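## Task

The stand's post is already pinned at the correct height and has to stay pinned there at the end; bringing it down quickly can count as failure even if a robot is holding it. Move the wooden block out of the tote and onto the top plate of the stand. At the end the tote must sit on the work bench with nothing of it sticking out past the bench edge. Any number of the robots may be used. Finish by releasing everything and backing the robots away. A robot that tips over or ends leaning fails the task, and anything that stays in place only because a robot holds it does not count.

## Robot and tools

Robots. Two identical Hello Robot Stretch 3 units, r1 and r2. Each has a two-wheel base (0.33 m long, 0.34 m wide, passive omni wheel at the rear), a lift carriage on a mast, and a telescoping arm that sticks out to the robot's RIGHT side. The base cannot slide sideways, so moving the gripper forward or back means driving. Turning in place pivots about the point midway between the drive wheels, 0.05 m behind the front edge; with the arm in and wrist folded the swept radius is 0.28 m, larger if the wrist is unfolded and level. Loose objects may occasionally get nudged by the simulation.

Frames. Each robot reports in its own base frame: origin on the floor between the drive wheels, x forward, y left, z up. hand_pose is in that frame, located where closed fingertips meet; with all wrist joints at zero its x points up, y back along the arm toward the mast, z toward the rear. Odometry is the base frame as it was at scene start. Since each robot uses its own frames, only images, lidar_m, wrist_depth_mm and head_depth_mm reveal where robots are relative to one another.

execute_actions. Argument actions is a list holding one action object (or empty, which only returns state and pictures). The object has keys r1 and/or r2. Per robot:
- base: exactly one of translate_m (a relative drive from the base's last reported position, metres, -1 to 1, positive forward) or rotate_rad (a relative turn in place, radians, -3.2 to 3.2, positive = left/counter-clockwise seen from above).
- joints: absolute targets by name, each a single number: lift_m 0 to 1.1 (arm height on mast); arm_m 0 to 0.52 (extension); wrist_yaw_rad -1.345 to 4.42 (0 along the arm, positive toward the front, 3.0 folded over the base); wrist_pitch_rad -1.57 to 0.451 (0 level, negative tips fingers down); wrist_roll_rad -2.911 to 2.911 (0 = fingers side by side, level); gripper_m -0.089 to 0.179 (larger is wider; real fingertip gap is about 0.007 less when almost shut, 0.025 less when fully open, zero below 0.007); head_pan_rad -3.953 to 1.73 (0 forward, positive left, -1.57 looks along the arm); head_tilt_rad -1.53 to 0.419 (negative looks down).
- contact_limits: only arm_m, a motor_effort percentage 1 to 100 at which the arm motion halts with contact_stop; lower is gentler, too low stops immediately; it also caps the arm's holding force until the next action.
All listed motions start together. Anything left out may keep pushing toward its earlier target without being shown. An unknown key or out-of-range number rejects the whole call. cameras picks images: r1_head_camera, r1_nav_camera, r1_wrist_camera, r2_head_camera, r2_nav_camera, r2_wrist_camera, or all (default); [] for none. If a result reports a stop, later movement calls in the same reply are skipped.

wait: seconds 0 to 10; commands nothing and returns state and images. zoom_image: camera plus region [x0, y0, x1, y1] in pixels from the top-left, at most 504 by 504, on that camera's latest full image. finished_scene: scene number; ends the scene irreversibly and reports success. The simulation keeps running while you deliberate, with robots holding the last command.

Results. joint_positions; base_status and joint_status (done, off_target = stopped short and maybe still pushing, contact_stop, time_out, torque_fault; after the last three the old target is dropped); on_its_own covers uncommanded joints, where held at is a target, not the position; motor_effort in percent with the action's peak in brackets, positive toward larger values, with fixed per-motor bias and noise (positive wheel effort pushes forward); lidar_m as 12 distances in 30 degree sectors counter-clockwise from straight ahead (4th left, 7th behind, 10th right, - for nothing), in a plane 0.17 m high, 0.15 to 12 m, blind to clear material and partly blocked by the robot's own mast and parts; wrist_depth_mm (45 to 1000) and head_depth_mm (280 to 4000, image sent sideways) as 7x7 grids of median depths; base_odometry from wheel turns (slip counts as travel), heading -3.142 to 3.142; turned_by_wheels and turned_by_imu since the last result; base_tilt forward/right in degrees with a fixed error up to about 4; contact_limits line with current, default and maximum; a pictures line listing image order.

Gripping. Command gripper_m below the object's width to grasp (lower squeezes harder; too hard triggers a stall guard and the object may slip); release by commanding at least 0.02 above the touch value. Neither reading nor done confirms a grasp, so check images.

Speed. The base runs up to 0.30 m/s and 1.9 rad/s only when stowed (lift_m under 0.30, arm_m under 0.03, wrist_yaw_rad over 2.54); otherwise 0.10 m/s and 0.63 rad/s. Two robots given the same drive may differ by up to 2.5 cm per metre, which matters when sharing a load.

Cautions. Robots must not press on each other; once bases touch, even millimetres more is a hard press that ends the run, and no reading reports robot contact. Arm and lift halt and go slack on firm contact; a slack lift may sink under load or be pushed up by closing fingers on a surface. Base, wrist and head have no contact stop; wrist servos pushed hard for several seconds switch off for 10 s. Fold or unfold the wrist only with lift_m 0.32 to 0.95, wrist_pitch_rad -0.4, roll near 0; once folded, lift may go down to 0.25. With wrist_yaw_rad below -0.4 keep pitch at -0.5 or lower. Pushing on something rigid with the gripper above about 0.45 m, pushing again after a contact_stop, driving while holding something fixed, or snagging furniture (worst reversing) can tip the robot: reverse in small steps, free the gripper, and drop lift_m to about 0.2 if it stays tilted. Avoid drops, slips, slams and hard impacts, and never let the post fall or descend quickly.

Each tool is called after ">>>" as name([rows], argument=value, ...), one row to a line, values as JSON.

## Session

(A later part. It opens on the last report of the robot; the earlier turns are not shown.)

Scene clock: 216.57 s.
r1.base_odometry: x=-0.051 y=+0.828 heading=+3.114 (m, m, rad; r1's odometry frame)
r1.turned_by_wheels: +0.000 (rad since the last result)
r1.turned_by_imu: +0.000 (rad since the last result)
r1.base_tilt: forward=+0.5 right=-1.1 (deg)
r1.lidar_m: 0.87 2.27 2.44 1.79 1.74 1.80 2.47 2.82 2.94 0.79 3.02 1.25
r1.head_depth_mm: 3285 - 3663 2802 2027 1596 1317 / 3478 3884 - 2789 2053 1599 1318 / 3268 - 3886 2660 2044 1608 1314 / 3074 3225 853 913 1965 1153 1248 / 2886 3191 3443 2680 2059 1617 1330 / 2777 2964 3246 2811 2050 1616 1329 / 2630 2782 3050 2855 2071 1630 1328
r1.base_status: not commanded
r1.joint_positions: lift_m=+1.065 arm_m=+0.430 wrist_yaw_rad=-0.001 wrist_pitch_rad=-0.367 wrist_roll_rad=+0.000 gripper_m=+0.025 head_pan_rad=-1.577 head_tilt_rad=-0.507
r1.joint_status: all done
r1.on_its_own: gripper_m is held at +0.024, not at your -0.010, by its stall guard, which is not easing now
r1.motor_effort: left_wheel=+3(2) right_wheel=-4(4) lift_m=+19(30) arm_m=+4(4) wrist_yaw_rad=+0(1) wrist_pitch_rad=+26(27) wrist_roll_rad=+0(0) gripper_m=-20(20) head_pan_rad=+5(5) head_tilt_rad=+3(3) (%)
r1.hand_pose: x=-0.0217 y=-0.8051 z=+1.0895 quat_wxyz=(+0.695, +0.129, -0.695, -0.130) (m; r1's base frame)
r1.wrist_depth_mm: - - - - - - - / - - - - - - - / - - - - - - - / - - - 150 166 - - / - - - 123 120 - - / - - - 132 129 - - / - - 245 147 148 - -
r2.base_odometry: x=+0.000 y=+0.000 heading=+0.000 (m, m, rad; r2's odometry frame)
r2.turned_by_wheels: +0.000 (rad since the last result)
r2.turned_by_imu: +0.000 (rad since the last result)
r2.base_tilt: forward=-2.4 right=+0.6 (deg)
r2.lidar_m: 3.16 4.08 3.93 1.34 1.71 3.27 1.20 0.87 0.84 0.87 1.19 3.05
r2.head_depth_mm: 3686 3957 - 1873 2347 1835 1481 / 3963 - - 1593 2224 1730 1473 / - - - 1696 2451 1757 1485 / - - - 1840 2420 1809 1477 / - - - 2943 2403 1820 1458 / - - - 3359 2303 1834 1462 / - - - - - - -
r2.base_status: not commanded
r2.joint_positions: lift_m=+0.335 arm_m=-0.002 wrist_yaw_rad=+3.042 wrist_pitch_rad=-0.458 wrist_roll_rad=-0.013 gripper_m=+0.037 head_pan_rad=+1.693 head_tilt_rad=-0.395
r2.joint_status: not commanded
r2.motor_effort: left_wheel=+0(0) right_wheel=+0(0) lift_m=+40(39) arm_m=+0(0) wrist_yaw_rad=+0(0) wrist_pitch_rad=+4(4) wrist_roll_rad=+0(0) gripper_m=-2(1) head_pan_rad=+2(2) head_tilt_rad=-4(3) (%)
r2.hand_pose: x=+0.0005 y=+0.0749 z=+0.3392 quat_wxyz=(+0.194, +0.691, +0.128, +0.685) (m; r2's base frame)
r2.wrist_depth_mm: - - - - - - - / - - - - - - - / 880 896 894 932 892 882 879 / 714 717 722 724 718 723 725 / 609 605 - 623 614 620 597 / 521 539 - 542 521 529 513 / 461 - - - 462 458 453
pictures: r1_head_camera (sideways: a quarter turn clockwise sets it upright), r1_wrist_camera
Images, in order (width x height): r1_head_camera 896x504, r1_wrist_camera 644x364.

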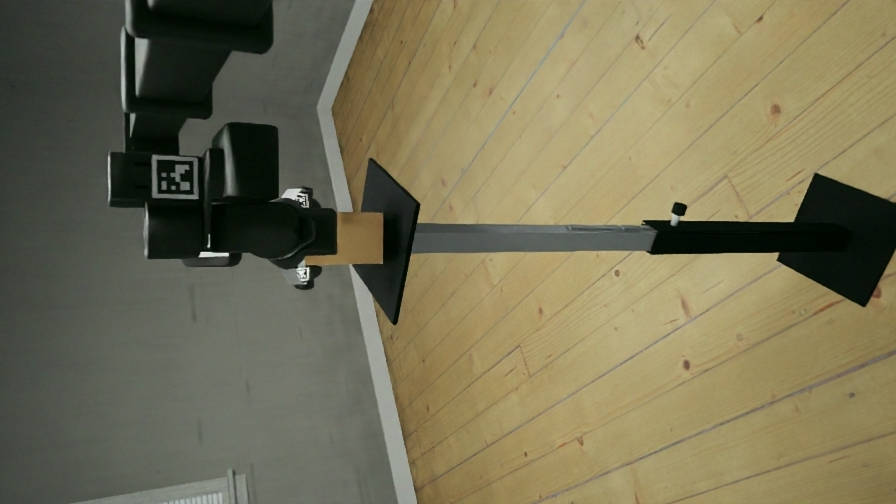

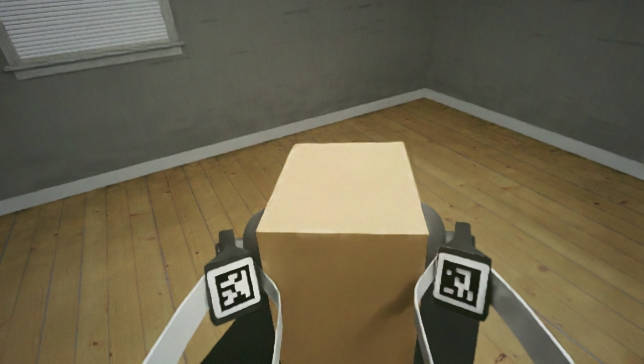

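Expecting about 15 mm more.

>>> execute_actions([
  {"r1":{"joints":{"lift_m":1.047}}},
], cameras=["r1_wrist_camera","r1_head_camera"])

Scene clock: 221.37 s.
r1.base_odometry: x=-0.051 y=+0.828 heading=+3.114 (m, m, rad; r1's odometry frame)
r1.turned_by_wheels: +0.000 (rad since the last result)
r1.turned_by_imu: -0.001 (rad since the last result)
r1.base_tilt: forward=+0.5 right=-1.2 (deg)
r1.lidar_m: 0.88 2.27 2.44 1.79 1.75 1.80 2.48 2.82 2.94 0.79 3.01 1.25
r1.head_depth_mm: 3307 3391 3686 2810 2050 1604 1324 / 3477 3782 - 2811 2040 1607 1322 / 3291 - 3886 2683 2037 1609 1322 / 3073 3256 917 918 1976 1153 1255 / 2910 3139 3455 2683 2043 1608 1331 / 2750 2975 3228 2841 2059 1616 1329 / 2650 2826 3031 2852 2065 1607 1325
r1.base_status: not commanded
r1.joint_positions: lift_m=+1.047 arm_m=+0.430 wrist_yaw_rad=-0.001 wrist_pitch_rad=-0.358 wrist_roll_rad=+0.000 gripper_m=+0.025 head_pan_rad=-1.577 head_tilt_rad=-0.507
r1.joint_status: all done
r1.on_its_own: gripper_m is held at +0.024, not at your -0.010, by its stall guard, which is not easing now
r1.motor_effort: left_wheel=+2(3) right_wheel=-3(3) lift_m=+18(18) arm_m=+4(4) wrist_yaw_rad=+1(1) wrist_pitch_rad=+21(26) wrist_roll_rad=+0(0) gripper_m=-20(20) head_pan_rad=+5(5) head_tilt_rad=+3(3) (%)
r1.hand_pose: x=-0.0217 y=-0.8062 z=+1.0737 quat_wxyz=(+0.696, +0.126, -0.696, -0.127) (m; r1's base frame)
r1.wrist_depth_mm: - - - - - - - / - - - - - - - / - - - - - - - / - - - 150 164 - - / - - - 123 120 - - / - - - 132 128 - - / - - 224 147 149 - -
r2.base_odometry: x=+0.000 y=+0.000 heading=+0.000 (m, m, rad; r2's odometry frame)
r2.turned_by_wheels: +0.000 (rad since the last result)
r2.turned_by_imu: +0.000 (rad since the last result)
r2.base_tilt: forward=-2.4 right=+0.6 (deg)
r2.lidar_m: 3.17 4.10 3.92 1.35 1.71 3.27 1.19 0.87 0.84 0.87 1.19 3.04
r2.head_depth_mm: 3659 3945 - 1884 2364 1836 1481 / 3892 - - 1594 2230 1717 1475 / - - - 1703 2442 1764 1475 / - - - 1860 2391 1843 1484 / - - - 2969 2422 1816 1479 / - - - 3229 2278 1835 1469 / - - - - - - -
r2.base_status: not commanded
r2.joint_positions: lift_m=+0.335 arm_m=-0.002 wrist_yaw_rad=+3.042 wrist_pitch_rad=-0.458 wrist_roll_rad=-0.013 gripper_m=+0.037 head_pan_rad=+1.693 head_tilt_rad=-0.395
r2.joint_status: not commanded
r2.motor_effort: left_wheel=+0(0) right_wheel=+0(0) lift_m=+41(41) arm_m=+0(0) wrist_yaw_rad=+1(1) wrist_pitch_rad=+4(4) wrist_roll_rad=+0(0) gripper_m=-1(1) head_pan_rad=+2(2) head_tilt_rad=-3(4) (%)
r2.hand_pose: x=+0.0005 y=+0.0749 z=+0.3392 quat_wxyz=(+0.194, +0.691, +0.128, +0.685) (m; r2's base frame)
r2.wrist_depth_mm: - - - - - - - / - - - - - - - / 896 898 872 888 890 904 883 / 702 714 725 718 730 742 731 / 594 614 - 612 608 606 633 / 524 532 - 536 505 527 517 / 468 - - - 455 461 462
pictures: r1_head_camera (sideways: a quarter turn clockwise sets it upright), r1_wrist_camera
Images, in order (width x height): r1_head_camera 896x504, r1_wrist_camera 644x364.

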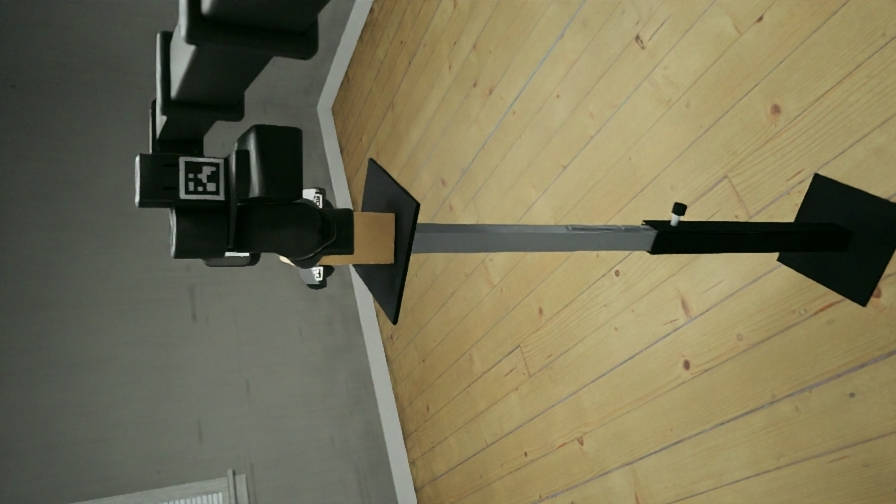

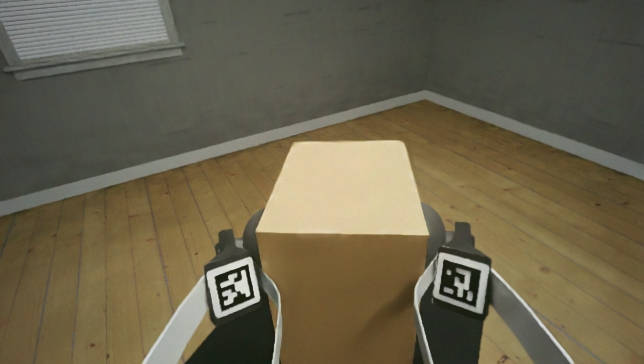

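Touching. Settle slightly and release.

>>> execute_actions([
  {"r1":{"joints":{"lift_m":1.041}}},
], cameras=[])

>>> execute_actions([
  {"r1":{"joints":{"gripper_m":0.11}}},
], cameras=["r1_wrist_camera"])

>>> execute_actions([
  {"r1":{"joints":{"arm_m":0.0}}},
], cameras=["r1_wrist_camera","r1_head_camera","r2_head_camera"])

Scene clock: 230.83 s.
r1.base_odometry: x=-0.051 y=+0.828 heading=+3.114 (m, m, rad; r1's odometry frame)
r1.turned_by_wheels: +0.000 (rad since the last result)
r1.turned_by_imu: -0.001 (rad since the last result)
r1.base_tilt: forward=+0.5 right=-1.1 (deg)
r1.lidar_m: 0.88 2.27 2.44 1.79 1.74 1.79 2.48 2.82 2.93 0.79 3.02 1.25
r1.head_depth_mm: 3310 3356 3762 2789 2030 1603 1322 / 3489 3742 - 2805 2052 1602 1323 / 3266 3460 3866 2698 2042 1599 1313 / 3123 3298 3488 916 1970 1155 1259 / 2907 3104 3436 2699 2055 1616 1324 / 2754 2951 3271 2827 2057 1617 1335 / 2634 2811 3053 2809 2061 1623 1334
r1.base_status: not commanded
r1.joint_positions: lift_m=+1.041 arm_m=+0.430 wrist_yaw_rad=-0.001 wrist_pitch_rad=-0.344 wrist_roll_rad=+0.000 gripper_m=+0.025 head_pan_rad=-1.577 head_tilt_rad=-0.507
r1.joint_status: all done
r1.on_its_own: gripper_m is held at +0.024, not at your -0.010, by its stall guard, which is not easing now
r1.motor_effort: left_wheel=+2(2) right_wheel=-4(3) lift_m=+17(17) arm_m=+4(4) wrist_yaw_rad=+1(1) wrist_pitch_rad=+14(21) wrist_roll_rad=+0(0) gripper_m=-20(20) head_pan_rad=+5(6) head_tilt_rad=+3(4) (%)
r1.hand_pose: x=-0.0217 y=-0.8077 z=+1.0709 quat_wxyz=(+0.697, +0.121, -0.696, -0.122) (m; r1's base frame)
r1.wrist_depth_mm: - - - - - - - / - - - - - - - / - - - - - - - / - - - 148 161 - - / - - - 122 120 - - / - - - 132 129 - - / - - 218 149 151 - -
r2.base_odometry: x=+0.000 y=+0.000 heading=+0.000 (m, m, rad; r2's odometry frame)
r2.turned_by_wheels: +0.000 (rad since the last result)
r2.turned_by_imu: +0.000 (rad since the last result)
r2.base_tilt: forward=-2.4 right=+0.6 (deg)
r2.lidar_m: 3.18 4.10 3.90 1.35 1.71 3.28 1.20 0.87 0.84 0.87 1.19 3.05
r2.head_depth_mm: 3710 3845 - 1879 2337 1841 1490 / - - - 1592 2257 1718 1467 / - - - 1701 2436 1779 1473 / - - - 1845 2418 1842 1475 / - - - 2950 2379 1818 1474 / - - - 3334 2325 1836 1469 / - - - - - - -
r2.base_status: not commanded
r2.joint_positions: lift_m=+0.335 arm_m=-0.002 wrist_yaw_rad=+3.042 wrist_pitch_rad=-0.458 wrist_roll_rad=-0.013 gripper_m=+0.037 head_pan_rad=+1.693 head_tilt_rad=-0.395
r2.joint_status: not commanded
r2.motor_effort: left_wheel=-1(0) right_wheel=+0(0) lift_m=+39(40) arm_m=+0(0) wrist_yaw_rad=+1(0) wrist_pitch_rad=+5(4) wrist_roll_rad=+0(0) gripper_m=+0(0) head_pan_rad=+2(2) head_tilt_rad=-3(3) (%)
r2.hand_pose: x=+0.0005 y=+0.0749 z=+0.3392 quat_wxyz=(+0.194, +0.691, +0.128, +0.685) (m; r2's base frame)
r2.wrist_depth_mm: - - - - - - - / - - - - - - - / 908 880 891 910 897 901 882 / 720 706 717 737 738 732 748 / 609 609 - 608 621 607 619 / 521 550 - 536 511 520 525 / 465 - - - 462 464 465
pictures: none
No camera images: the call's "cameras" was empty. Leave "cameras" out to get every camera's image.

Scene clock: 232.17 s.
r1.base_odometry: x=-0.051 y=+0.828 heading=+3.114 (m, m, rad; r1's odometry frame)
r1.turned_by_wheels: +0.000 (rad since the last result)
r1.turned_by_imu: +0.000 (rad since the last result)
r1.base_tilt: forward=+0.5 right=-1.1 (deg)
r1.lidar_m: 0.88 2.27 2.45 1.79 1.75 1.80 2.47 2.83 2.93 0.80 3.01 1.25
r1.head_depth_mm: 3282 3413 3786 2828 2051 1611 1327 / 3486 3714 - 2809 2049 1616 1330 / 3296 3444 3912 2675 2042 1605 1310 / 3046 3267 3535 915 1969 1155 1259 / 2901 3174 3445 2690 2045 1608 1331 / 2763 2997 3226 2830 2058 1609 1329 / 2634 2800 3051 2843 2053 1620 1325
r1.base_status: not commanded
r1.joint_positions: lift_m=+1.041 arm_m=+0.430 wrist_yaw_rad=+0.000 wrist_pitch_rad=-0.341 wrist_roll_rad=+0.000 gripper_m=+0.110 head_pan_rad=-1.577 head_tilt_rad=-0.507
r1.joint_status: all done
r1.motor_effort: left_wheel=+2(2) right_wheel=-4(4) lift_m=+17(17) arm_m=+4(4) wrist_yaw_rad=+1(0) wrist_pitch_rad=+12(14) wrist_roll_rad=+0(0) gripper_m=+1(86) head_pan_rad=+4(5) head_tilt_rad=+3(3) (%)
r1.hand_pose: x=-0.0216 y=-0.8080 z=+1.0716 quat_wxyz=(+0.697, +0.120, -0.697, -0.121) (m; r1's base frame)
r1.wrist_depth_mm: - - - - - - - / - - - - - - - / - - - - - - - / - - - 150 164 - - / - - - 124 123 - - / - - 251 133 134 - - / - - 222 149 153 - -
r2.base_odometry: x=+0.000 y=+0.000 heading=+0.000 (m, m, rad; r2's odometry frame)
r2.turned_by_wheels: +0.000 (rad since the last result)
r2.turned_by_imu: +0.000 (rad since the last result)
r2.base_tilt: forward=-2.5 right=+0.5 (deg)
r2.lidar_m: 3.17 4.11 3.91 1.35 1.71 3.31 1.20 0.87 0.84 0.87 1.19 3.03
r2.head_depth_mm: 3666 3916 - 1887 2321 1863 1478 / 3960 - - 1594 2212 1721 1485 / - - - 1721 2445 1768 1480 / - - - 1837 2440 1816 1475 / - - - 2959 2410 1808 1468 / - - - 3362 2317 1824 1464 / - - - - - - -
r2.base_status: not commanded
r2.joint_positions: lift_m=+0.335 arm_m=-0.002 wrist_yaw_rad=+3.042 wrist_pitch_rad=-0.458 wrist_roll_rad=-0.013 gripper_m=+0.037 head_pan_rad=+1.693 head_tilt_rad=-0.395
r2.joint_status: not commanded
r2.motor_effort: left_wheel=+0(0) right_wheel=+0(0) lift_m=+40(39) arm_m=+0(0) wrist_yaw_rad=+0(0) wrist_pitch_rad=+4(4) wrist_roll_rad=+0(0) gripper_m=+0(0) head_pan_rad=+2(2) head_tilt_rad=-3(2) (%)
r2.hand_pose: x=+0.0005 y=+0.0749 z=+0.3392 quat_wxyz=(+0.194, +0.691, +0.128, +0.685) (m; r2's base frame)
r2.wrist_depth_mm: - - - - - - - / - - - - - - - / 893 899 896 880 905 914 877 / 709 734 719 733 699 745 720 / 598 615 - 607 644 607 618 / 526 538 - 530 503 528 525 / 468 - - - 459 453 469
pictures: r1_wrist_camera
Images, in order (width x height): r1_wrist_camera 644x364.

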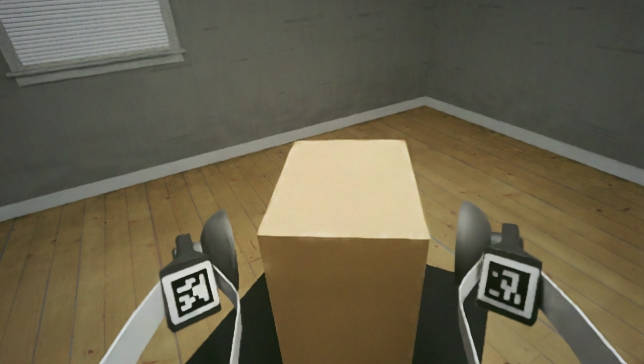

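Scene clock: 236.50 s.
r1.base_odometry: x=-0.051 y=+0.828 heading=+3.114 (m, m, rad; r1's odometry frame)
r1.turned_by_wheels: +0.000 (rad since the last result)
r1.turned_by_imu: -0.001 (rad since the last result)
r1.base_tilt: forward=+0.5 right=-1.3 (deg)
r1.lidar_m: 0.88 2.27 2.45 1.79 1.75 1.80 2.48 2.82 2.94 0.79 3.02 1.25
r1.head_depth_mm: 3285 3504 3792 - - - - / 3506 3753 - - - - - / 3263 3574 3889 - - - - / 3064 3371 792 2425 - 1557 1283 / 2921 3160 3463 2836 1984 1609 1330 / 2761 2999 3254 2845 2060 1619 1332 / 2640 2820 3090 2843 2066 1616 1337
r1.base_status: not commanded
r1.joint_positions: lift_m=+1.041 arm_m=+0.003 wrist_yaw_rad=+0.000 wrist_pitch_rad=-0.340 wrist_roll_rad=+0.000 gripper_m=+0.110 head_pan_rad=-1.577 head_tilt_rad=-0.507
r1.joint_status: all done
joint sent to its limit — the command would take r1.arm_m past its lower limit, so that joint was sent only as far as its limit.
r1.motor_effort: left_wheel=+2(1) right_wheel=-4(4) lift_m=+17(17) arm_m=-3(3) wrist_yaw_rad=+0(0) wrist_pitch_rad=+11(12) wrist_roll_rad=+0(0) gripper_m=+0(0) head_pan_rad=+5(6) head_tilt_rad=+4(3) (%)
r1.hand_pose: x=-0.0215 y=-0.3817 z=+1.0718 quat_wxyz=(+0.697, +0.120, -0.697, -0.120) (m; r1's base frame)
r1.wrist_depth_mm: - - - - - - - / - - - - - - - / - - - 598 - - - / - - - - - - - / - - - - - - - / - - - - - - - / - - - - - - -
r2.base_odometry: x=+0.000 y=+0.000 heading=+0.000 (m, m, rad; r2's odometry frame)
r2.turned_by_wheels: +0.000 (rad since the last result)
r2.turned_by_imu: +0.000 (rad since the last result)
r2.base_tilt: forward=-2.3 right=+0.6 (deg)
r2.lidar_m: 3.17 4.10 3.90 1.35 1.71 3.28 1.20 0.87 0.84 0.87 1.20 3.05
r2.head_depth_mm: 3694 3928 - 1876 2342 1859 1481 / 3976 - - 1592 2249 1710 1476 / - - - 1720 2466 1782 1488 / - - - 1854 2442 1845 1481 / - - - 2973 2416 1823 1466 / - - - 3323 2299 1820 1463 / - - - - - - -
r2.base_status: not commanded
r2.joint_positions: lift_m=+0.335 arm_m=-0.002 wrist_yaw_rad=+3.042 wrist_pitch_rad=-0.458 wrist_roll_rad=-0.013 gripper_m=+0.037 head_pan_rad=+1.693 head_tilt_rad=-0.395
r2.joint_status: not commanded
r2.motor_effort: left_wheel=+0(0) right_wheel=+0(0) lift_m=+40(40) arm_m=+0(0) wrist_yaw_rad=+0(1) wrist_pitch_rad=+4(4) wrist_roll_rad=+0(1) gripper_m=-1(1) head_pan_rad=+2(2) head_tilt_rad=-3(3) (%)
r2.hand_pose: x=+0.0005 y=+0.0749 z=+0.3392 quat_wxyz=(+0.194, +0.691, +0.128, +0.685) (m; r2's base frame)
r2.wrist_depth_mm: - - - - - - - / - - - - - - - / 899 918 891 891 908 918 881 / 723 717 729 730 722 732 729 / 607 603 - 614 615 606 604 / 522 534 - 538 505 533 521 / 470 - - - 457 460 469
pictures: r1_head_camera (sideways: a quarter turn clockwise sets it upright), r1_wrist_camera, r2_head_camera (sideways: a quarter turn clockwise sets it upright)
Images, in order (width x height): r1_head_camera 896x504, r1_wrist_camera 644x364, r2_head_camera 896x504.

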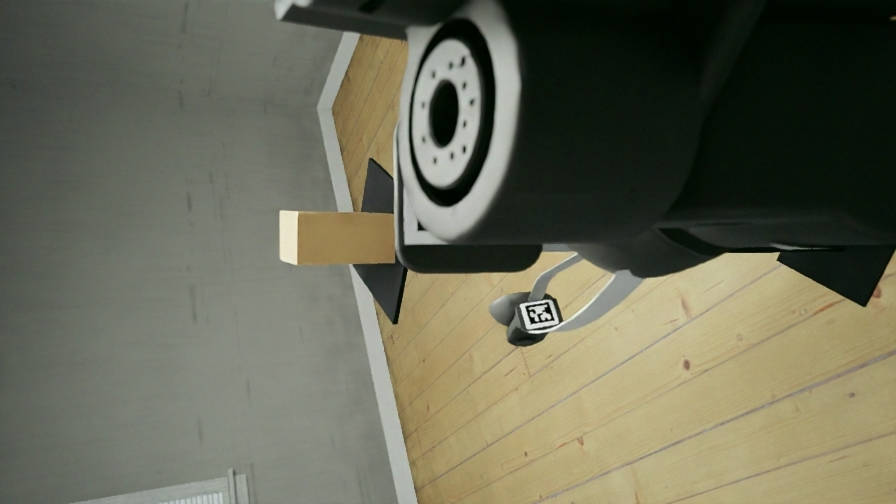

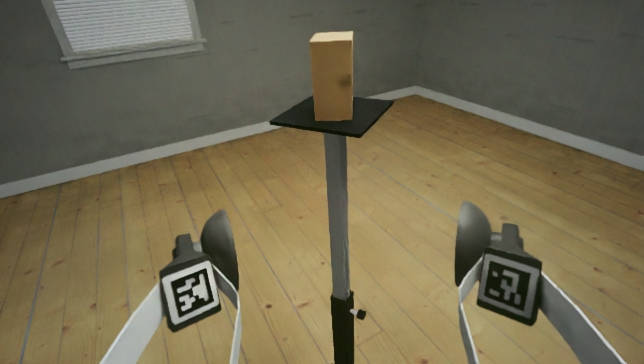

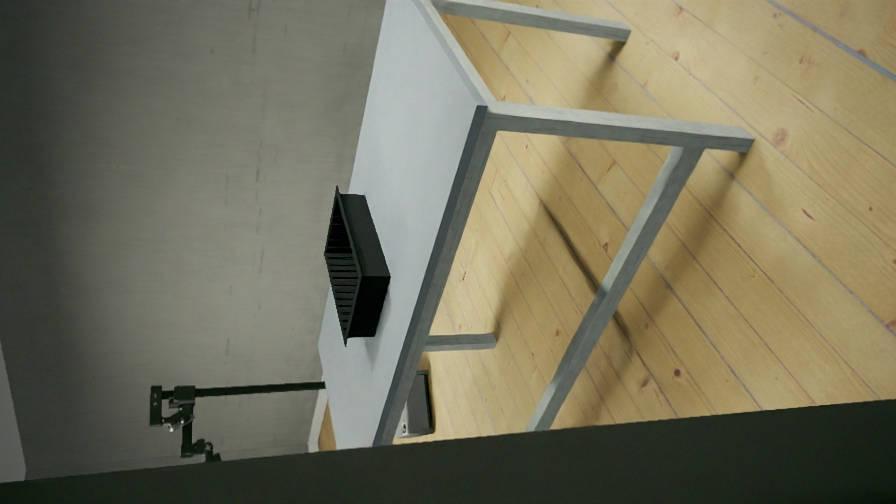

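>>> finished_scene(scene=1)

The scene is finished: the task was done.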